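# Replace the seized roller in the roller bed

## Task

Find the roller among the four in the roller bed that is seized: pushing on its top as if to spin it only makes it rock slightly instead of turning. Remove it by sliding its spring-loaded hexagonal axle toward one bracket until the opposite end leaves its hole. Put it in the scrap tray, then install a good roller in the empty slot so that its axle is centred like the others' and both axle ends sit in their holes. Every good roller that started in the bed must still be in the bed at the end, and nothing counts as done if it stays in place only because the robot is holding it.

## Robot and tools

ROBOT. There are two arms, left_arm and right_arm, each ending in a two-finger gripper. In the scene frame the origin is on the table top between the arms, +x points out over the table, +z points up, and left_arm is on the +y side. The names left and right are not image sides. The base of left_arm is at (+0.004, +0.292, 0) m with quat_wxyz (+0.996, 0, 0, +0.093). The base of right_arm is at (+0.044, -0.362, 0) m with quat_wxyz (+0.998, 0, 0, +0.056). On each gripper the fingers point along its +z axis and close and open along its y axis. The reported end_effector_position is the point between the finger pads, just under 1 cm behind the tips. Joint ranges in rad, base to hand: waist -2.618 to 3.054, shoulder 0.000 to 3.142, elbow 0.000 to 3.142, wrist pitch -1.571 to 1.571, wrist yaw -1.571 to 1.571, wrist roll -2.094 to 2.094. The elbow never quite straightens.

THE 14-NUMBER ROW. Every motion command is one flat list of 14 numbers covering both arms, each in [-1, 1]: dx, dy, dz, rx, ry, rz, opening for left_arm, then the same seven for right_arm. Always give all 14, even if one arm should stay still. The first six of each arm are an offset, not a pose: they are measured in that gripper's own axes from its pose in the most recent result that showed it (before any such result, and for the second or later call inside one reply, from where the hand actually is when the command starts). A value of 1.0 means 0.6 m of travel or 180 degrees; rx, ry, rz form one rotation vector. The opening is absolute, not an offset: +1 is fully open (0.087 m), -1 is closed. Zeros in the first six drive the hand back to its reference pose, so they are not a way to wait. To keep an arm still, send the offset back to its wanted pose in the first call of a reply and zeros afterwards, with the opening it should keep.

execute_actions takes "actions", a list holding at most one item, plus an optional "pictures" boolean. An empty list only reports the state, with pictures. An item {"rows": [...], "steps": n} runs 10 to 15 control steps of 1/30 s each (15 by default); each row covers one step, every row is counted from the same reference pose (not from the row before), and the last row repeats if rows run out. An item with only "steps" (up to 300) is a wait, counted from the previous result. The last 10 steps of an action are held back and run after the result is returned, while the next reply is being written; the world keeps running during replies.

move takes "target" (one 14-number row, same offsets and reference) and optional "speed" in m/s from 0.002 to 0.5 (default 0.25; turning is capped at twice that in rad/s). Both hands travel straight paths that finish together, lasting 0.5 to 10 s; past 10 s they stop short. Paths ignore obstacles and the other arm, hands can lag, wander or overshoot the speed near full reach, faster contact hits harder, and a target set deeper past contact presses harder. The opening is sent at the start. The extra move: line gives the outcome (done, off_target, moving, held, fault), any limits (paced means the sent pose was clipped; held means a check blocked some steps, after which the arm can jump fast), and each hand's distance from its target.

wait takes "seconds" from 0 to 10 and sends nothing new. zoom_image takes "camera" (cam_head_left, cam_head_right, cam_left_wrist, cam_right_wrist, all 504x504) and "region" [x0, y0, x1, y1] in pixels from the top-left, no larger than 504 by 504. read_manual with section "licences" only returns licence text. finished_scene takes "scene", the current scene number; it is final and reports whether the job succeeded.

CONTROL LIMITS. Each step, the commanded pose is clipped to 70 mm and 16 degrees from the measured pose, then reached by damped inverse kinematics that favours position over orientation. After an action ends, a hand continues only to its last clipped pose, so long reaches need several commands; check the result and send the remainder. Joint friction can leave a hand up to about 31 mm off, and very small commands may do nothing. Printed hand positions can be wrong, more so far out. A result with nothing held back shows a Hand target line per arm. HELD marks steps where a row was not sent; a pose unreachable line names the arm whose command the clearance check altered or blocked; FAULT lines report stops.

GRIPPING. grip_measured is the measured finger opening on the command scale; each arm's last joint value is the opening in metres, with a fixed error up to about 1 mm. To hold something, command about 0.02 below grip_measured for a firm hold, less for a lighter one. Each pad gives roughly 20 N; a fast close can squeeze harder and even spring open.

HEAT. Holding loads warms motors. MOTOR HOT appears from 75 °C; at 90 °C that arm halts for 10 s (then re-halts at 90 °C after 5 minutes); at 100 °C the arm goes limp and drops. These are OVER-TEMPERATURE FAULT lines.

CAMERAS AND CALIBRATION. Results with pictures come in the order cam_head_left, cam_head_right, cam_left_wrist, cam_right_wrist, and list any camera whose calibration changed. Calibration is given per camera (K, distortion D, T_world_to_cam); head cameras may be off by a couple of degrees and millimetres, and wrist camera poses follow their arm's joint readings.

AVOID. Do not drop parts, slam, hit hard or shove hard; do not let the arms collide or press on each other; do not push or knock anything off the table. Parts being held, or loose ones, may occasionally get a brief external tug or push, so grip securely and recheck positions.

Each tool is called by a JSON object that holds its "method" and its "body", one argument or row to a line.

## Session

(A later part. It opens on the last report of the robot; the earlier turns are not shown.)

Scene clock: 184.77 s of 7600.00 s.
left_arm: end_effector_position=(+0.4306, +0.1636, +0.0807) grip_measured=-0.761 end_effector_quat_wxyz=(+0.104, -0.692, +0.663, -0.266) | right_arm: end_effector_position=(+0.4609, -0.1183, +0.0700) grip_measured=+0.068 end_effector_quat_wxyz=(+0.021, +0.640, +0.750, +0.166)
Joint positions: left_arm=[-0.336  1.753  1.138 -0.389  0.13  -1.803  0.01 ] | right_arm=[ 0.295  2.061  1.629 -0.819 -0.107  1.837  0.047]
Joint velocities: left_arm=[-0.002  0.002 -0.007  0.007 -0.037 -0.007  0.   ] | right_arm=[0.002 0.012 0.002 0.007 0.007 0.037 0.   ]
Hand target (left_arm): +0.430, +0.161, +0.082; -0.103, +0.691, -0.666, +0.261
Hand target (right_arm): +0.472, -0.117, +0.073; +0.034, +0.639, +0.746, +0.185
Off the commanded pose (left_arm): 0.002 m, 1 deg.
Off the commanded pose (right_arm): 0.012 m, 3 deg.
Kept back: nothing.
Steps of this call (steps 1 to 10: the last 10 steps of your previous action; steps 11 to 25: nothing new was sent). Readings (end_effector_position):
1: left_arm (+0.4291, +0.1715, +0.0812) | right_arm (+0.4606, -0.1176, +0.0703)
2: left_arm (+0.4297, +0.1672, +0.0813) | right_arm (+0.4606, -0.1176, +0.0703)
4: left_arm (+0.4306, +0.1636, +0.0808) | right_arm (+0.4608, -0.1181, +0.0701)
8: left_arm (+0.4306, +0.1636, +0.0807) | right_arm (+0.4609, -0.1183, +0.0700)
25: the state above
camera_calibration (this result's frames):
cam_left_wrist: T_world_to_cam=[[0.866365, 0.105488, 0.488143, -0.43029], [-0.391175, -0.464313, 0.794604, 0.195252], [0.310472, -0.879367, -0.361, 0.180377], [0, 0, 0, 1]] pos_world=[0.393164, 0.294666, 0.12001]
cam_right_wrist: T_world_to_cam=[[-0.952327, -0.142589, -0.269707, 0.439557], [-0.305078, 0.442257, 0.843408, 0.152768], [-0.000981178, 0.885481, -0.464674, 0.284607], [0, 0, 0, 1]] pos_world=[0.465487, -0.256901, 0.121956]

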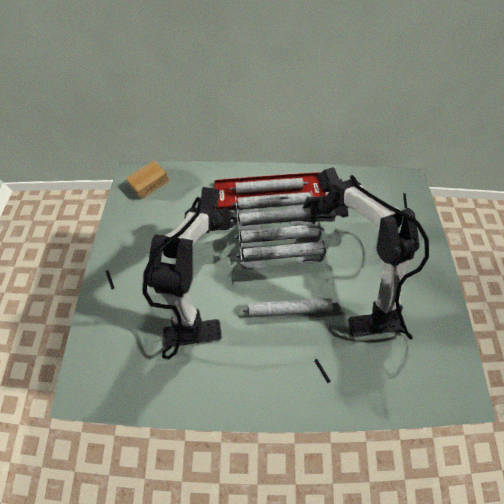

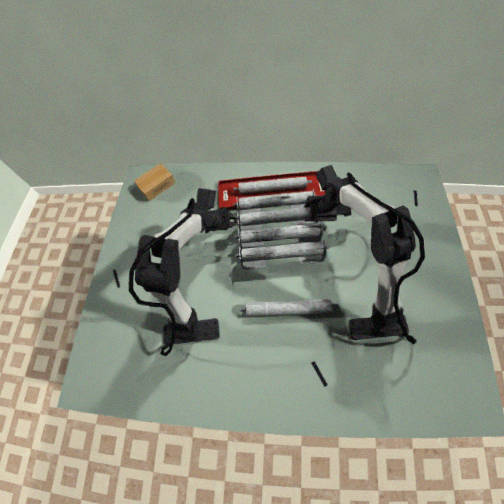

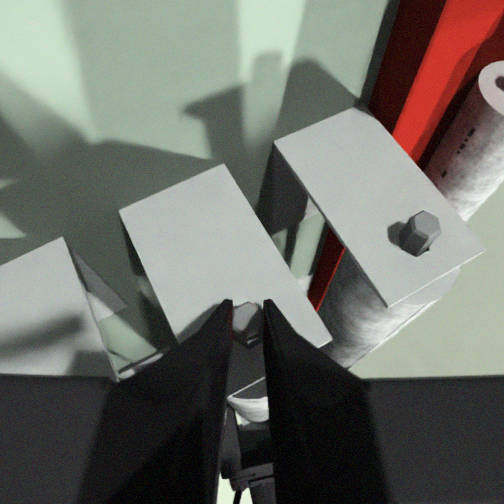

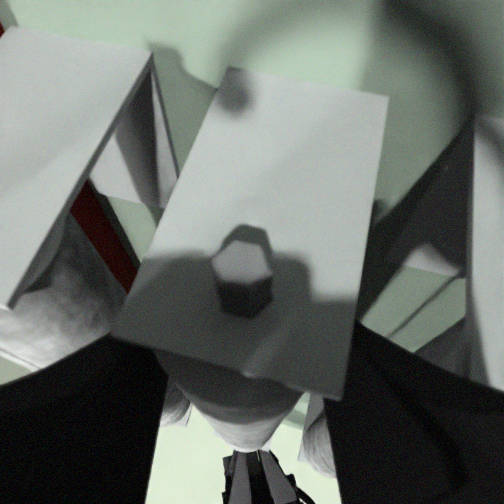

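{"method": "move", "body": {
  "target": [0,0,0,0,0,0,-0.3,0,0,0,0,0,0,0.4]
}}

{"method": "move", "body": {
  "target": [0,0,-0.1,0,0,0,-0.3,0,0,-0.12,0,0,0,0.4],
  "speed": 0.1
}}

Scene clock: 185.83 s of 7600.00 s.
left_arm: end_effector_position=(+0.4306, +0.1636, +0.0807) grip_measured=-0.300 end_effector_quat_wxyz=(+0.104, -0.692, +0.663, -0.266) | right_arm: end_effector_position=(+0.4611, -0.1183, +0.0701) grip_measured=+0.400 end_effector_quat_wxyz=(+0.021, +0.639, +0.750, +0.166)
Joint positions: left_arm=[-0.336  1.753  1.138 -0.389  0.13  -1.803  0.031] | right_arm=[ 0.295  2.061  1.629 -0.819 -0.107  1.837  0.061]
Joint velocities: left_arm=[-0.007 -0.002  0.007 -0.007  0.051 -0.037 -0.001] | right_arm=[ 0.002 -0.002 -0.012 -0.066  0.037  0.037 -0.001]
Hand target (left_arm): +0.431, +0.164, +0.081; -0.104, +0.692, -0.663, +0.266
Hand target (right_arm): +0.461, -0.118, +0.070; +0.021, +0.640, +0.750, +0.166
Off the commanded pose (left_arm): 0.000 m, 0 deg.
Off the commanded pose (right_arm): 0.000 m, 0 deg.
Kept back: nothing.
move: done
camera_calibration (this result's frames):
cam_left_wrist: T_world_to_cam=[[0.866365, 0.105488, 0.488143, -0.43029], [-0.391175, -0.464313, 0.794604, 0.195252], [0.310472, -0.879367, -0.361, 0.180377], [0, 0, 0, 1]] pos_world=[0.393164, 0.294666, 0.12001]
cam_right_wrist: T_world_to_cam=[[-0.952138, -0.142508, -0.270417, 0.439709], [-0.305669, 0.442002, 0.843327, 0.152978], [-0.000655816, 0.885622, -0.464407, 0.284425], [0, 0, 0, 1]] pos_world=[0.465611, -0.256848, 0.121983]

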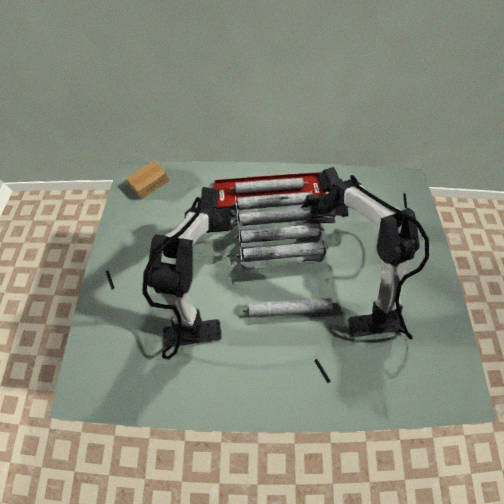

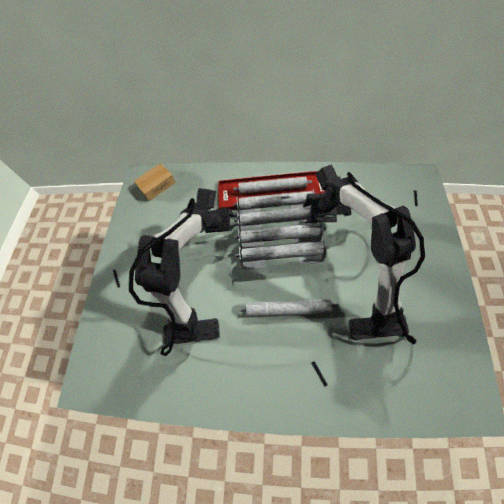

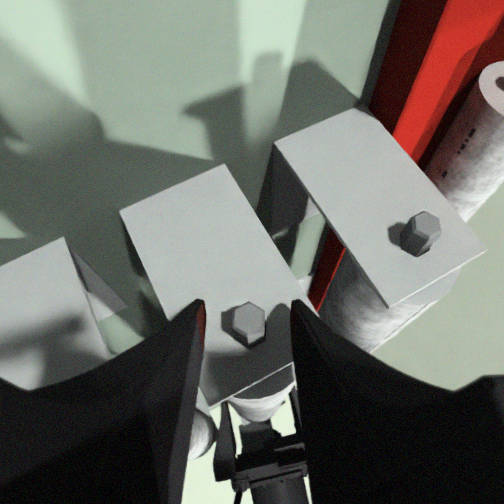

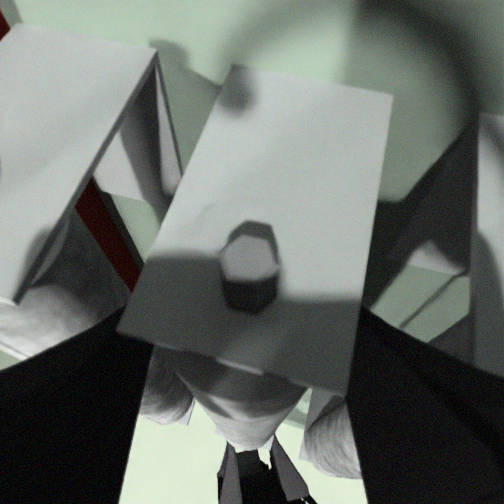

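Scene clock: 187.10 s of 7600.00 s.
left_arm: end_effector_position=(+0.3968, +0.1758, +0.1159) grip_measured=-0.300 end_effector_quat_wxyz=(+0.095, -0.699, +0.663, -0.251) | right_arm: end_effector_position=(+0.4418, -0.1316, +0.1297) grip_measured=+0.400 end_effector_quat_wxyz=(+0.021, +0.639, +0.752, +0.162)
Joint positions: left_arm=[-0.316  1.604  1.138 -0.577  0.137 -1.789  0.031] | right_arm=[ 0.284  1.954  1.717 -1.022 -0.108  1.822  0.061]
Joint velocities: left_arm=[-0.002 -0.012  0.002 -0.022  0.007 -0.007  0.001] | right_arm=[-0.007 -0.017 -0.007 -0.022  0.051  0.037 -0.001]
Hand target (left_arm): +0.400, +0.177, +0.131; -0.104, +0.692, -0.663, +0.265
Hand target (right_arm): +0.443, -0.135, +0.137; +0.021, +0.640, +0.750, +0.166
Off the commanded pose (left_arm): 0.015 m, 2 deg.
Off the commanded pose (right_arm): 0.009 m, 1 deg.
Kept back: nothing.
move: off_target (left_arm)
camera_calibration (this result's frames):
cam_left_wrist: T_world_to_cam=[[0.882848, 0.107302, 0.457236, -0.422689], [-0.359566, -0.47189, 0.805004, 0.147357], [0.302144, -0.875103, -0.378025, 0.218865], [0, 0, 0, 1]] pos_world=[0.360026, 0.306421, 0.157382]
cam_right_wrist: T_world_to_cam=[[-0.953142, -0.147327, -0.264225, 0.43467], [-0.302461, 0.446429, 0.842151, 0.101993], [-0.00611352, 0.882608, -0.47007, 0.326638], [0, 0, 0, 1]] pos_world=[0.447148, -0.269787, 0.1825]

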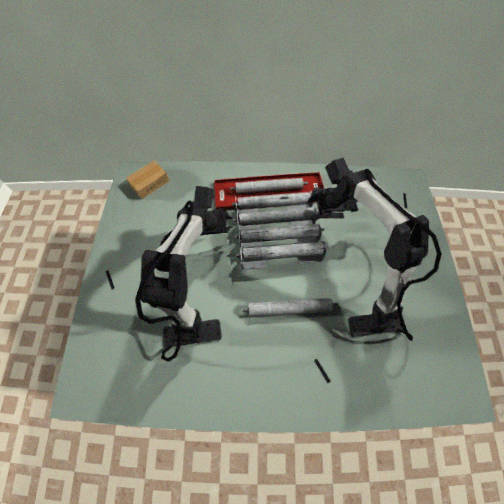

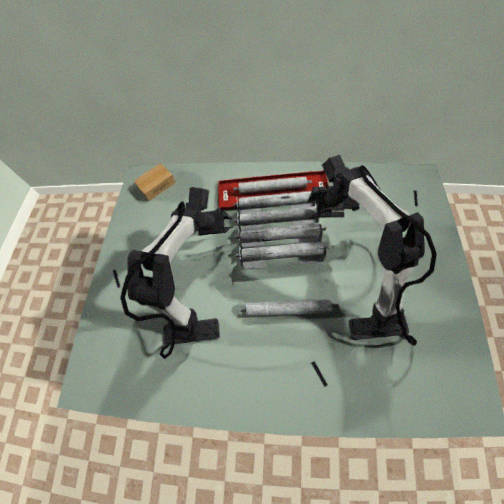

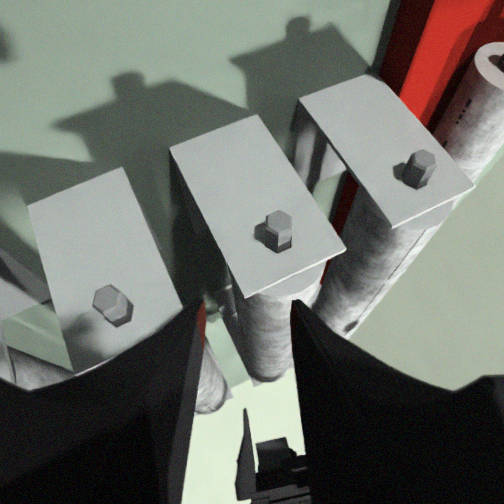

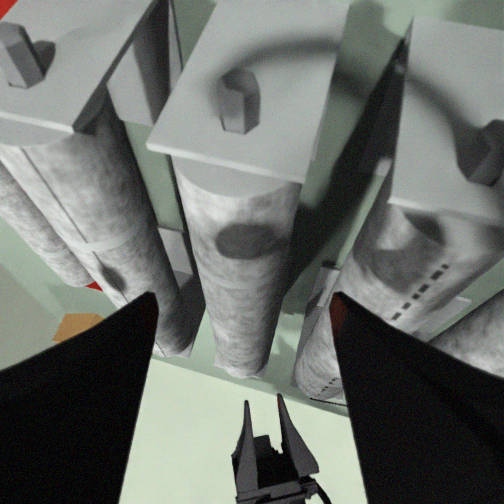

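{"method": "move", "body": {
  "target": [0,0,0,0,0,0,-0.3,0,0,0.06,0,0,0,-1],
  "speed": 0.04
}}

{"method": "move", "body": {
  "target": [0,0,0,0,0,0,-0.3,0,0.05,0.035,0,0,0,-1],
  "speed": 0.04
}}

Scene clock: 188.70 s of 7600.00 s.
left_arm: end_effector_position=(+0.3966, +0.1759, +0.1157) grip_measured=-0.300 end_effector_quat_wxyz=(+0.095, -0.699, +0.664, -0.250) | right_arm: end_effector_position=(+0.4550, -0.1261, +0.1123) grip_measured=-1.000 end_effector_quat_wxyz=(+0.028, +0.638, +0.749, +0.177)
Joint positions: left_arm=[-0.316  1.604  1.138 -0.579  0.137 -1.789  0.031] | right_arm=[ 0.284  1.983  1.675 -0.918 -0.108  1.827  0.   ]
Joint velocities: left_arm=[ 0.012  0.012 -0.002 -0.051 -0.037  0.022  0.001] | right_arm=[-0.002 -0.007 -0.002 -0.066 -0.007  0.007  0.   ]
Hand target (left_arm): +0.397, +0.176, +0.116; -0.095, +0.699, -0.663, +0.251
Hand target (right_arm): +0.450, -0.124, +0.096; +0.021, +0.639, +0.752, +0.162
Off the commanded pose (left_arm): 0.000 m, 0 deg.
Off the commanded pose (right_arm): 0.017 m, 2 deg.
Kept back: nothing.
move: off_target (right_arm)
camera_calibration (this result's frames):
cam_left_wrist: T_world_to_cam=[[0.883367, 0.107234, 0.45625, -0.422498], [-0.358653, -0.47201, 0.805342, 0.147027], [0.301714, -0.875047, -0.378498, 0.219121], [0, 0, 0, 1]] pos_world=[0.359841, 0.306445, 0.157295]
cam_right_wrist: T_world_to_cam=[[-0.94529, -0.13924, -0.295025, 0.444285], [-0.326021, 0.435768, 0.838938, 0.127934], [0.0117489, 0.889224, -0.457322, 0.304993], [0, 0, 0, 1]] pos_world=[0.458104, -0.265095, 0.163227]

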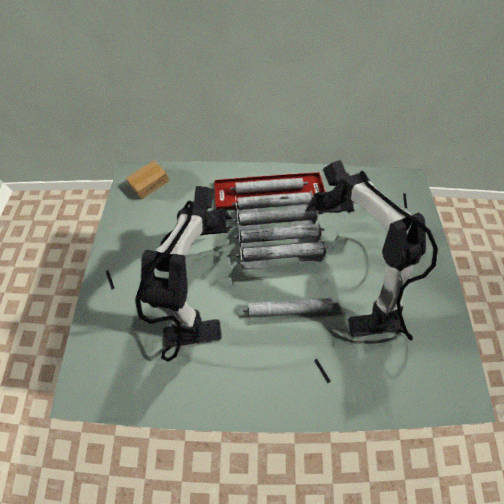

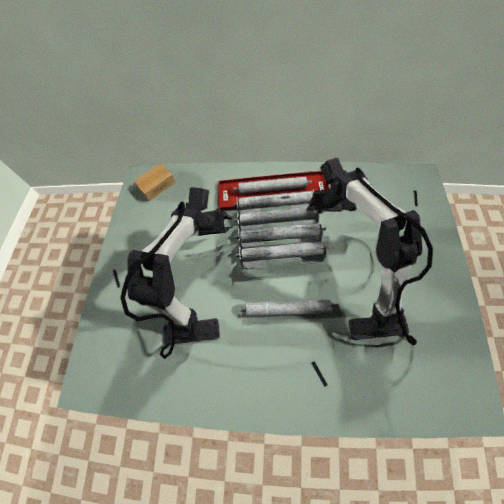

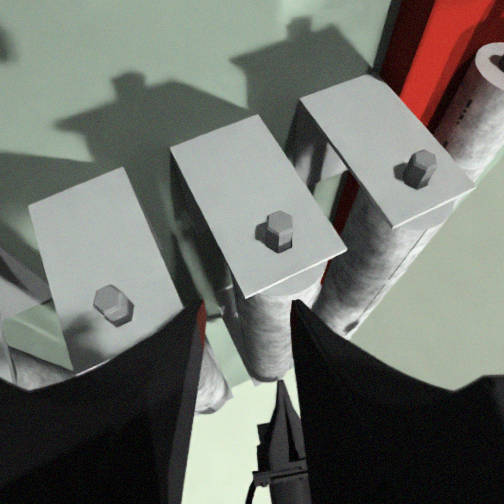

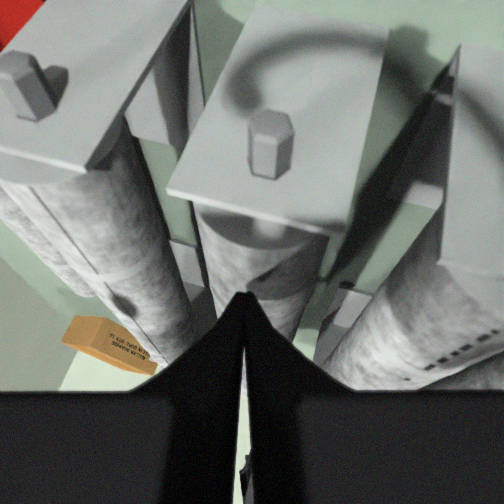

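Scene clock: 189.87 s of 7600.00 s.
left_arm: end_effector_position=(+0.3966, +0.1759, +0.1157) grip_measured=-0.300 end_effector_quat_wxyz=(+0.095, -0.699, +0.664, -0.250) | right_arm: end_effector_position=(+0.4869, -0.1126, +0.1110) grip_measured=-1.000 end_effector_quat_wxyz=(+0.035, +0.634, +0.749, +0.189)
Joint positions: left_arm=[-0.316  1.604  1.138 -0.579  0.137 -1.789  0.031] | right_arm=[ 0.284  2.103  1.838 -0.933 -0.108  1.821  0.   ]
Joint velocities: left_arm=[-0.002  0.022  0.012 -0.022 -0.022 -0.051  0.001] | right_arm=[-0.017  0.002  0.007 -0.081 -0.007 -0.007  0.   ]
Hand target (left_arm): +0.397, +0.176, +0.116; -0.095, +0.699, -0.664, +0.250
Hand target (right_arm): +0.489, -0.118, +0.102; +0.028, +0.638, +0.749, +0.178
Off the commanded pose (left_arm): 0.000 m, 0 deg.
Off the commanded pose (right_arm): 0.011 m, 2 deg.
Kept back: nothing.
move: off_target (right_arm)
camera_calibration (this result's frames):
cam_left_wrist: T_world_to_cam=[[0.883367, 0.107234, 0.45625, -0.422498], [-0.358653, -0.47201, 0.805342, 0.147027], [0.301714, -0.875047, -0.378498, 0.219121], [0, 0, 0, 1]] pos_world=[0.359841, 0.306445, 0.157295]
cam_right_wrist: T_world_to_cam=[[-0.936434, -0.141519, -0.321034, 0.474321], [-0.350332, 0.426546, 0.833862, 0.144926], [0.0189285, 0.893326, -0.449011, 0.288095], [0, 0, 0, 1]] pos_world=[0.489489, -0.252055, 0.160783]

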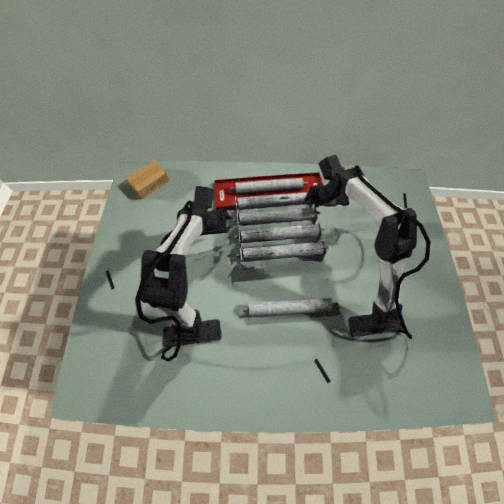

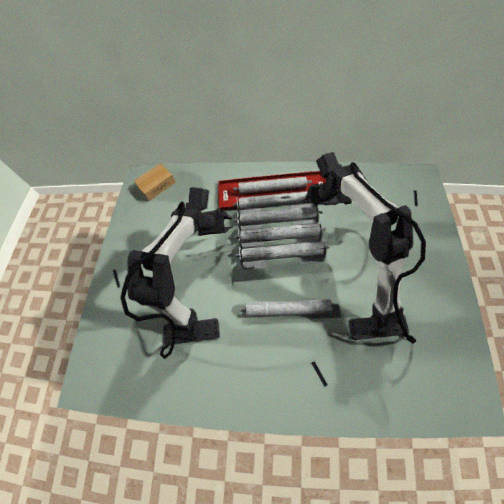

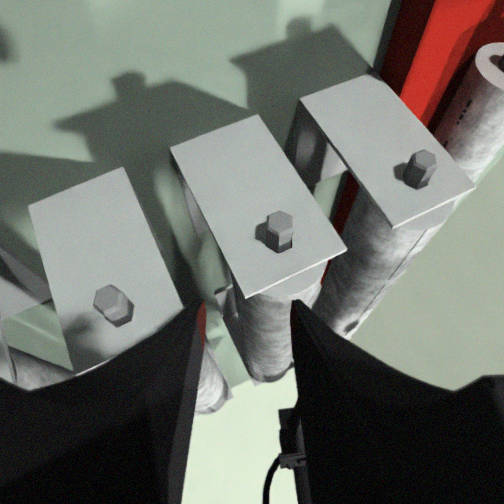

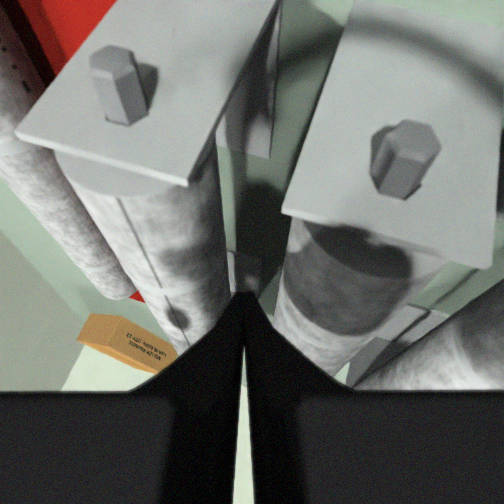

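{"method": "move", "body": {
  "target": [0,0,0,0,0,0,-0.3,0.012,-0.107,0.01,0,0,0,-1],
  "speed": 0.04
}}

Scene clock: 192.13 s of 7600.00 s.
left_arm: end_effector_position=(+0.3966, +0.1759, +0.1157) grip_measured=-0.300 end_effector_quat_wxyz=(+0.095, -0.699, +0.664, -0.250) | right_arm: end_effector_position=(+0.4524, -0.1183, +0.1075) grip_measured=-1.000 end_effector_quat_wxyz=(+0.063, +0.639, +0.734, +0.222)
Joint positions: left_arm=[-0.316  1.604  1.138 -0.579  0.137 -1.789  0.031] | right_arm=[ 0.318  1.89   1.485 -0.705 -0.065  1.88   0.   ]
Joint velocities: left_arm=[ 0.007 -0.007  0.012 -0.051  0.007  0.007  0.   ] | right_arm=[ 0.002 -0.012  0.007 -0.007  0.007  0.007  0.   ]
Hand target (left_arm): +0.397, +0.176, +0.116; -0.095, +0.699, -0.664, +0.250
Hand target (right_arm): +0.428, -0.113, +0.086; +0.035, +0.634, +0.749, +0.189
Off the commanded pose (left_arm): 0.000 m, 0 deg.
Off the commanded pose (right_arm): 0.034 m, 5 deg.
Kept back: nothing.
move: off_target (right_arm)
camera_calibration (this result's frames):
cam_left_wrist: T_world_to_cam=[[0.883367, 0.107234, 0.45625, -0.422498], [-0.358653, -0.47201, 0.805342, 0.147027], [0.301714, -0.875047, -0.378498, 0.219121], [0, 0, 0, 1]] pos_world=[0.359841, 0.306445, 0.157295]
cam_right_wrist: T_world_to_cam=[[-0.911319, -0.100435, -0.399262, 0.44194], [-0.40219, 0.424426, 0.811237, 0.163768], [0.0879804, 0.899875, -0.427182, 0.259385], [0, 0, 0, 1]] pos_world=[0.445793, -0.258535, 0.1544]

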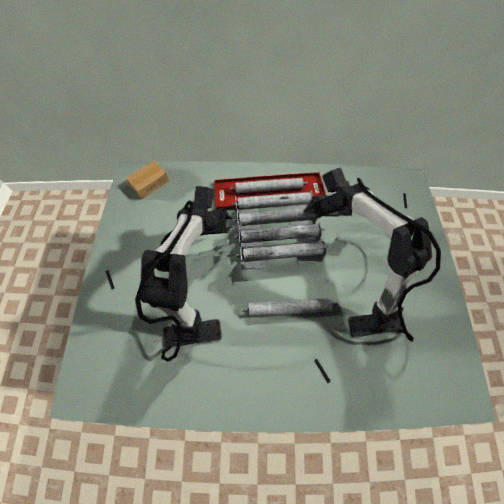

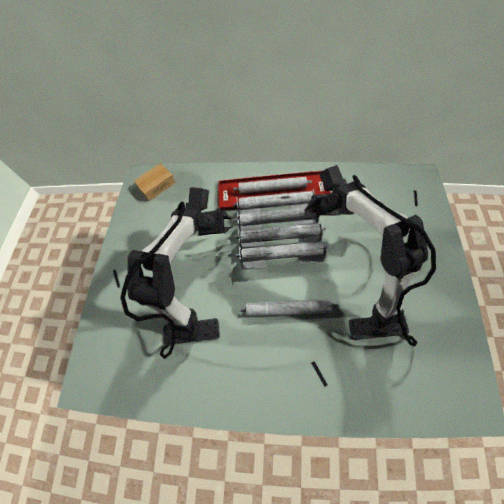

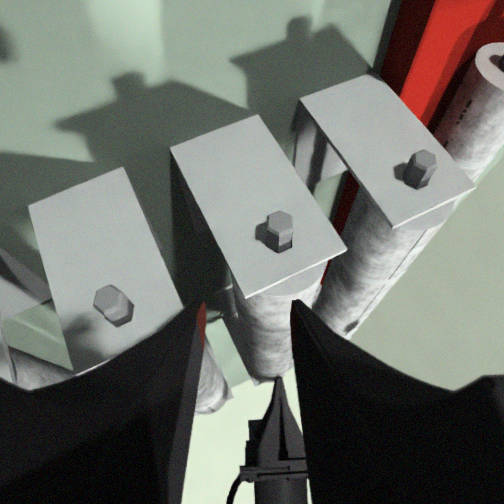

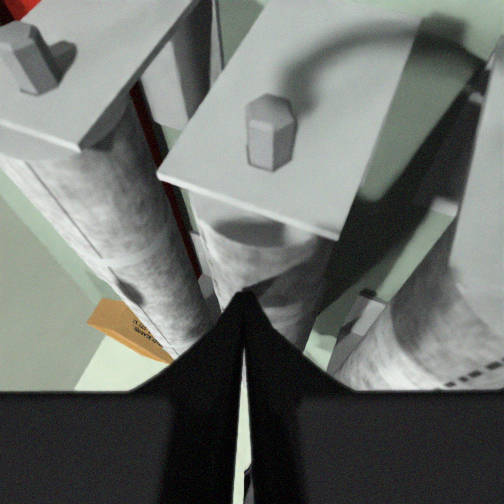

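{"method": "zoom_image", "body": {
  "camera": "cam_left_wrist",
  "region": [200,260,360,400]
}}

{"method": "move", "body": {
  "target": [0.0,0,0,0,0,0,-0.3,0.012,-0.072,-0.022,0,0,0,-1],
  "speed": 0.04
}}

{"method": "zoom_image", "body": {
  "camera": "cam_left_wrist",
  "region": [200,260,360,400]
}}

Region (200, 260, 360, 400) of cam_left_wrist's 504x504 image, scaled by 3.150, with more detail than that image has; it fills the top 441 rows of this view, and the rest is white.

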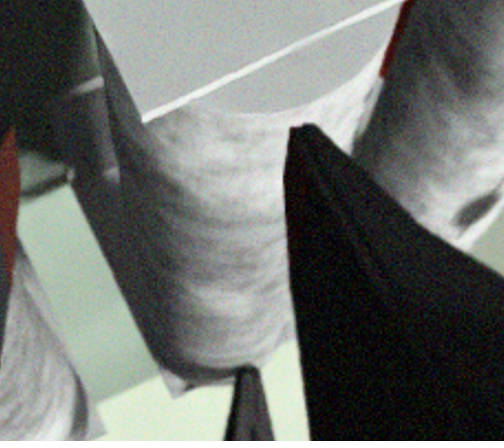

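Scene clock: 194.17 s of 7600.00 s.
left_arm: end_effector_position=(+0.3966, +0.1759, +0.1157) grip_measured=-0.300 end_effector_quat_wxyz=(+0.095, -0.699, +0.664, -0.250) | right_arm: end_effector_position=(+0.4117, -0.1188, +0.1030) grip_measured=-1.000 end_effector_quat_wxyz=(+0.060, +0.640, +0.733, +0.221)
Joint positions: left_arm=[-0.316  1.604  1.138 -0.579  0.137 -1.789  0.031] | right_arm=[ 0.364  1.758  1.3   -0.653 -0.05   1.924  0.   ]
Joint velocities: left_arm=[-0.012 -0.002  0.012 -0.007  0.022  0.051  0.001] | right_arm=[-0.002  0.007 -0.002 -0.095 -0.007  0.022  0.   ]
Hand target (left_arm): +0.397, +0.176, +0.116; -0.095, +0.699, -0.664, +0.250
Hand target (right_arm): +0.407, -0.118, +0.103; +0.063, +0.639, +0.734, +0.221
Off the commanded pose (left_arm): 0.000 m, 0 deg.
Off the commanded pose (right_arm): 0.005 m, 0 deg.
Kept back: nothing.
move: done
camera_calibration (this result's frames):
cam_left_wrist: T_world_to_cam=[[0.883367, 0.107234, 0.45625, -0.422498], [-0.358653, -0.47201, 0.805342, 0.147027], [0.301714, -0.875047, -0.378498, 0.219121], [0, 0, 0, 1]] pos_world=[0.359841, 0.306445, 0.157295]
cam_right_wrist: T_world_to_cam=[[-0.913578, -0.0987833, -0.394483, 0.403679], [-0.397464, 0.422067, 0.81479, 0.148718], [0.0860105, 0.901167, -0.424854, 0.262204], [0, 0, 0, 1]] pos_world=[0.40535, -0.259182, 0.149469]

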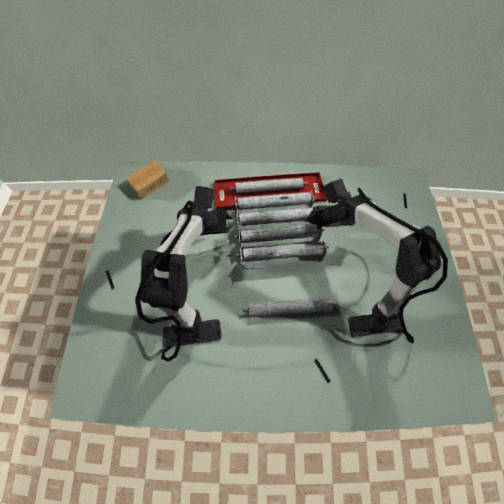

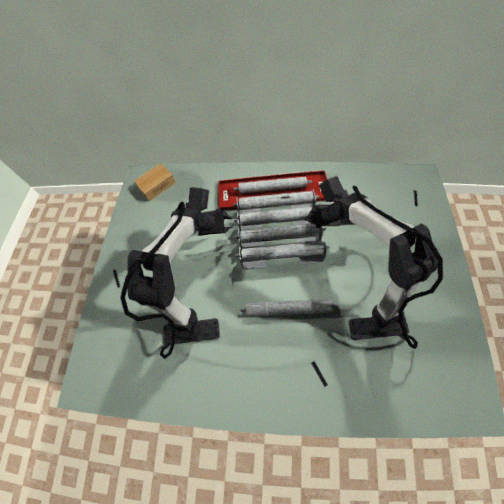

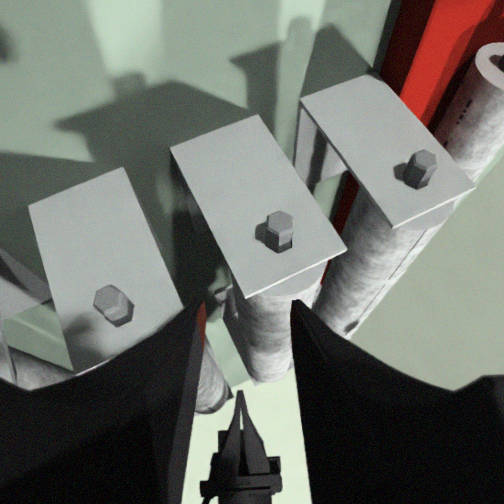

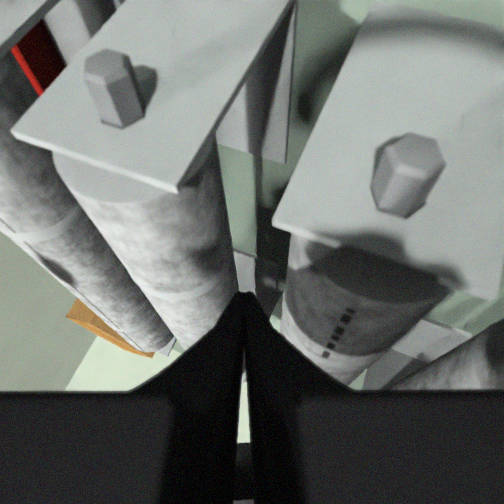

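Region (200, 260, 360, 400) of cam_left_wrist's 504x504 image, scaled by 3.150, with more detail than that image has; it fills the top 441 rows of this view, and the rest is white.

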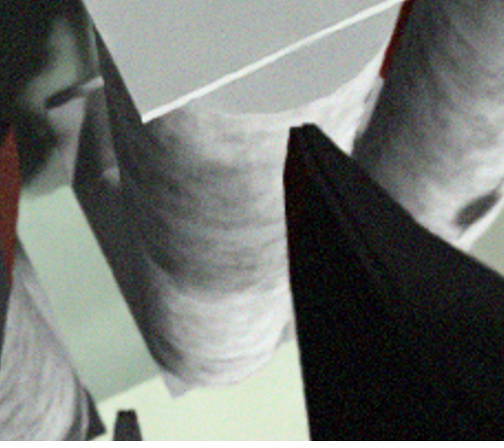

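{"method": "move", "body": {
  "target": [0.0,0,-0.08,0,0,0,-0.3,0,0,-0.1,0,0,0,-1],
  "speed": 0.1
}}

Scene clock: 195.57 s of 7600.00 s.
left_arm: end_effector_position=(+0.3714, +0.1847, +0.1428) grip_measured=-0.300 end_effector_quat_wxyz=(+0.086, -0.704, +0.664, -0.236) | right_arm: end_effector_position=(+0.3885, -0.1309, +0.1485) grip_measured=-1.000 end_effector_quat_wxyz=(+0.059, +0.640, +0.735, +0.217)
Joint positions: left_arm=[-0.299  1.512  1.174 -0.743  0.141 -1.778  0.031] | right_arm=[ 0.364  1.644  1.356 -0.832 -0.049  1.92   0.   ]
Joint velocities: left_arm=[ 0.002  0.002  0.027 -0.022  0.125 -0.007  0.   ] | right_arm=[-0.002  0.002 -0.007 -0.037 -0.037  0.051  0.   ]
Hand target (left_arm): +0.374, +0.186, +0.157; -0.095, +0.699, -0.664, +0.250
Hand target (right_arm): +0.389, -0.134, +0.156; +0.060, +0.640, +0.733, +0.221
Off the commanded pose (left_arm): 0.014 m, 2 deg.
Off the commanded pose (right_arm): 0.009 m, 1 deg.
Kept back: nothing.
move: off_target (left_arm)
camera_calibration (this result's frames):
cam_left_wrist: T_world_to_cam=[[0.897925, 0.10925, 0.426375, -0.41512], [-0.328455, -0.478534, 0.814323, 0.10912], [0.293, -0.871246, -0.393804, 0.24942], [0, 0, 0, 1]] pos_world=[0.335507, 0.314875, 0.186361]
cam_right_wrist: T_world_to_cam=[[-0.915562, -0.103833, -0.388541, 0.398398], [-0.393991, 0.425479, 0.814701, 0.106667], [0.0807232, 0.898992, -0.430462, 0.297015], [0, 0, 0, 1]] pos_world=[0.382808, -0.271032, 0.195746]

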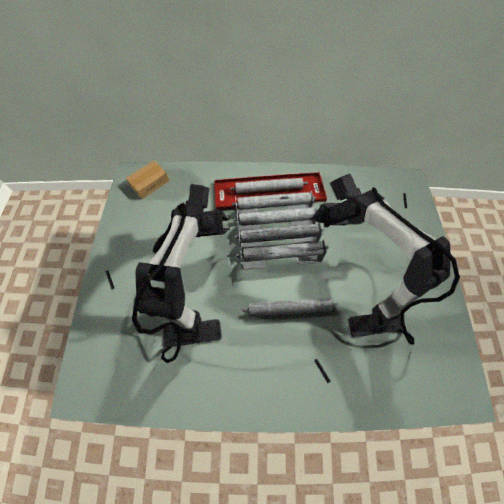

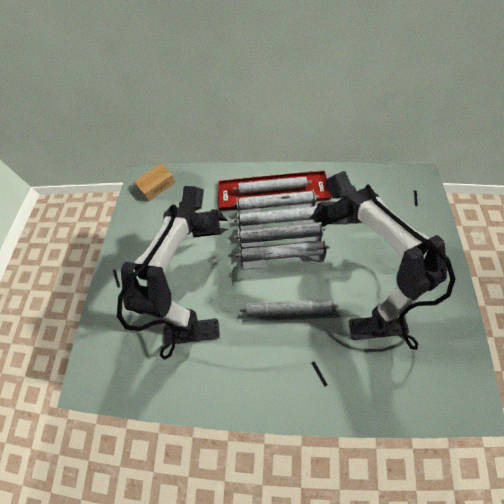

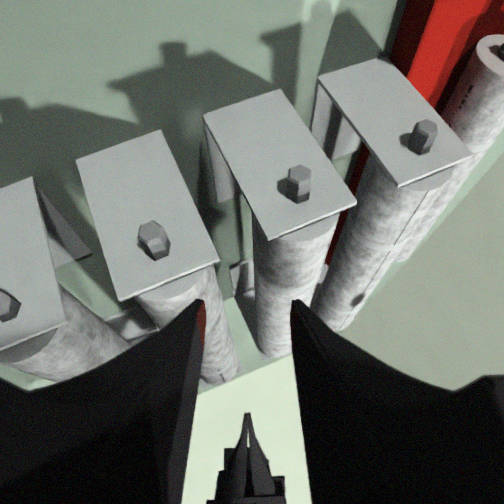

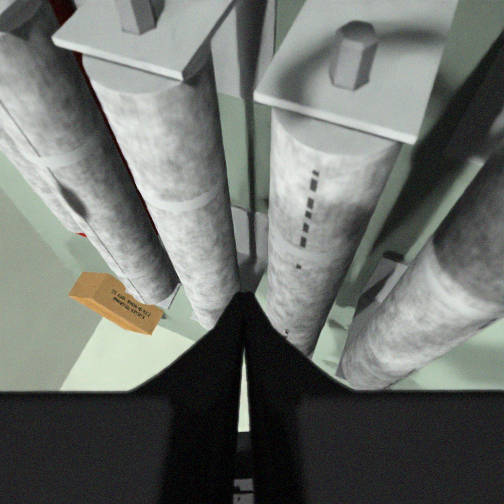

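{"method": "finished_scene", "body": {
  "scene": 1
}}

The scene is finished: the task was done.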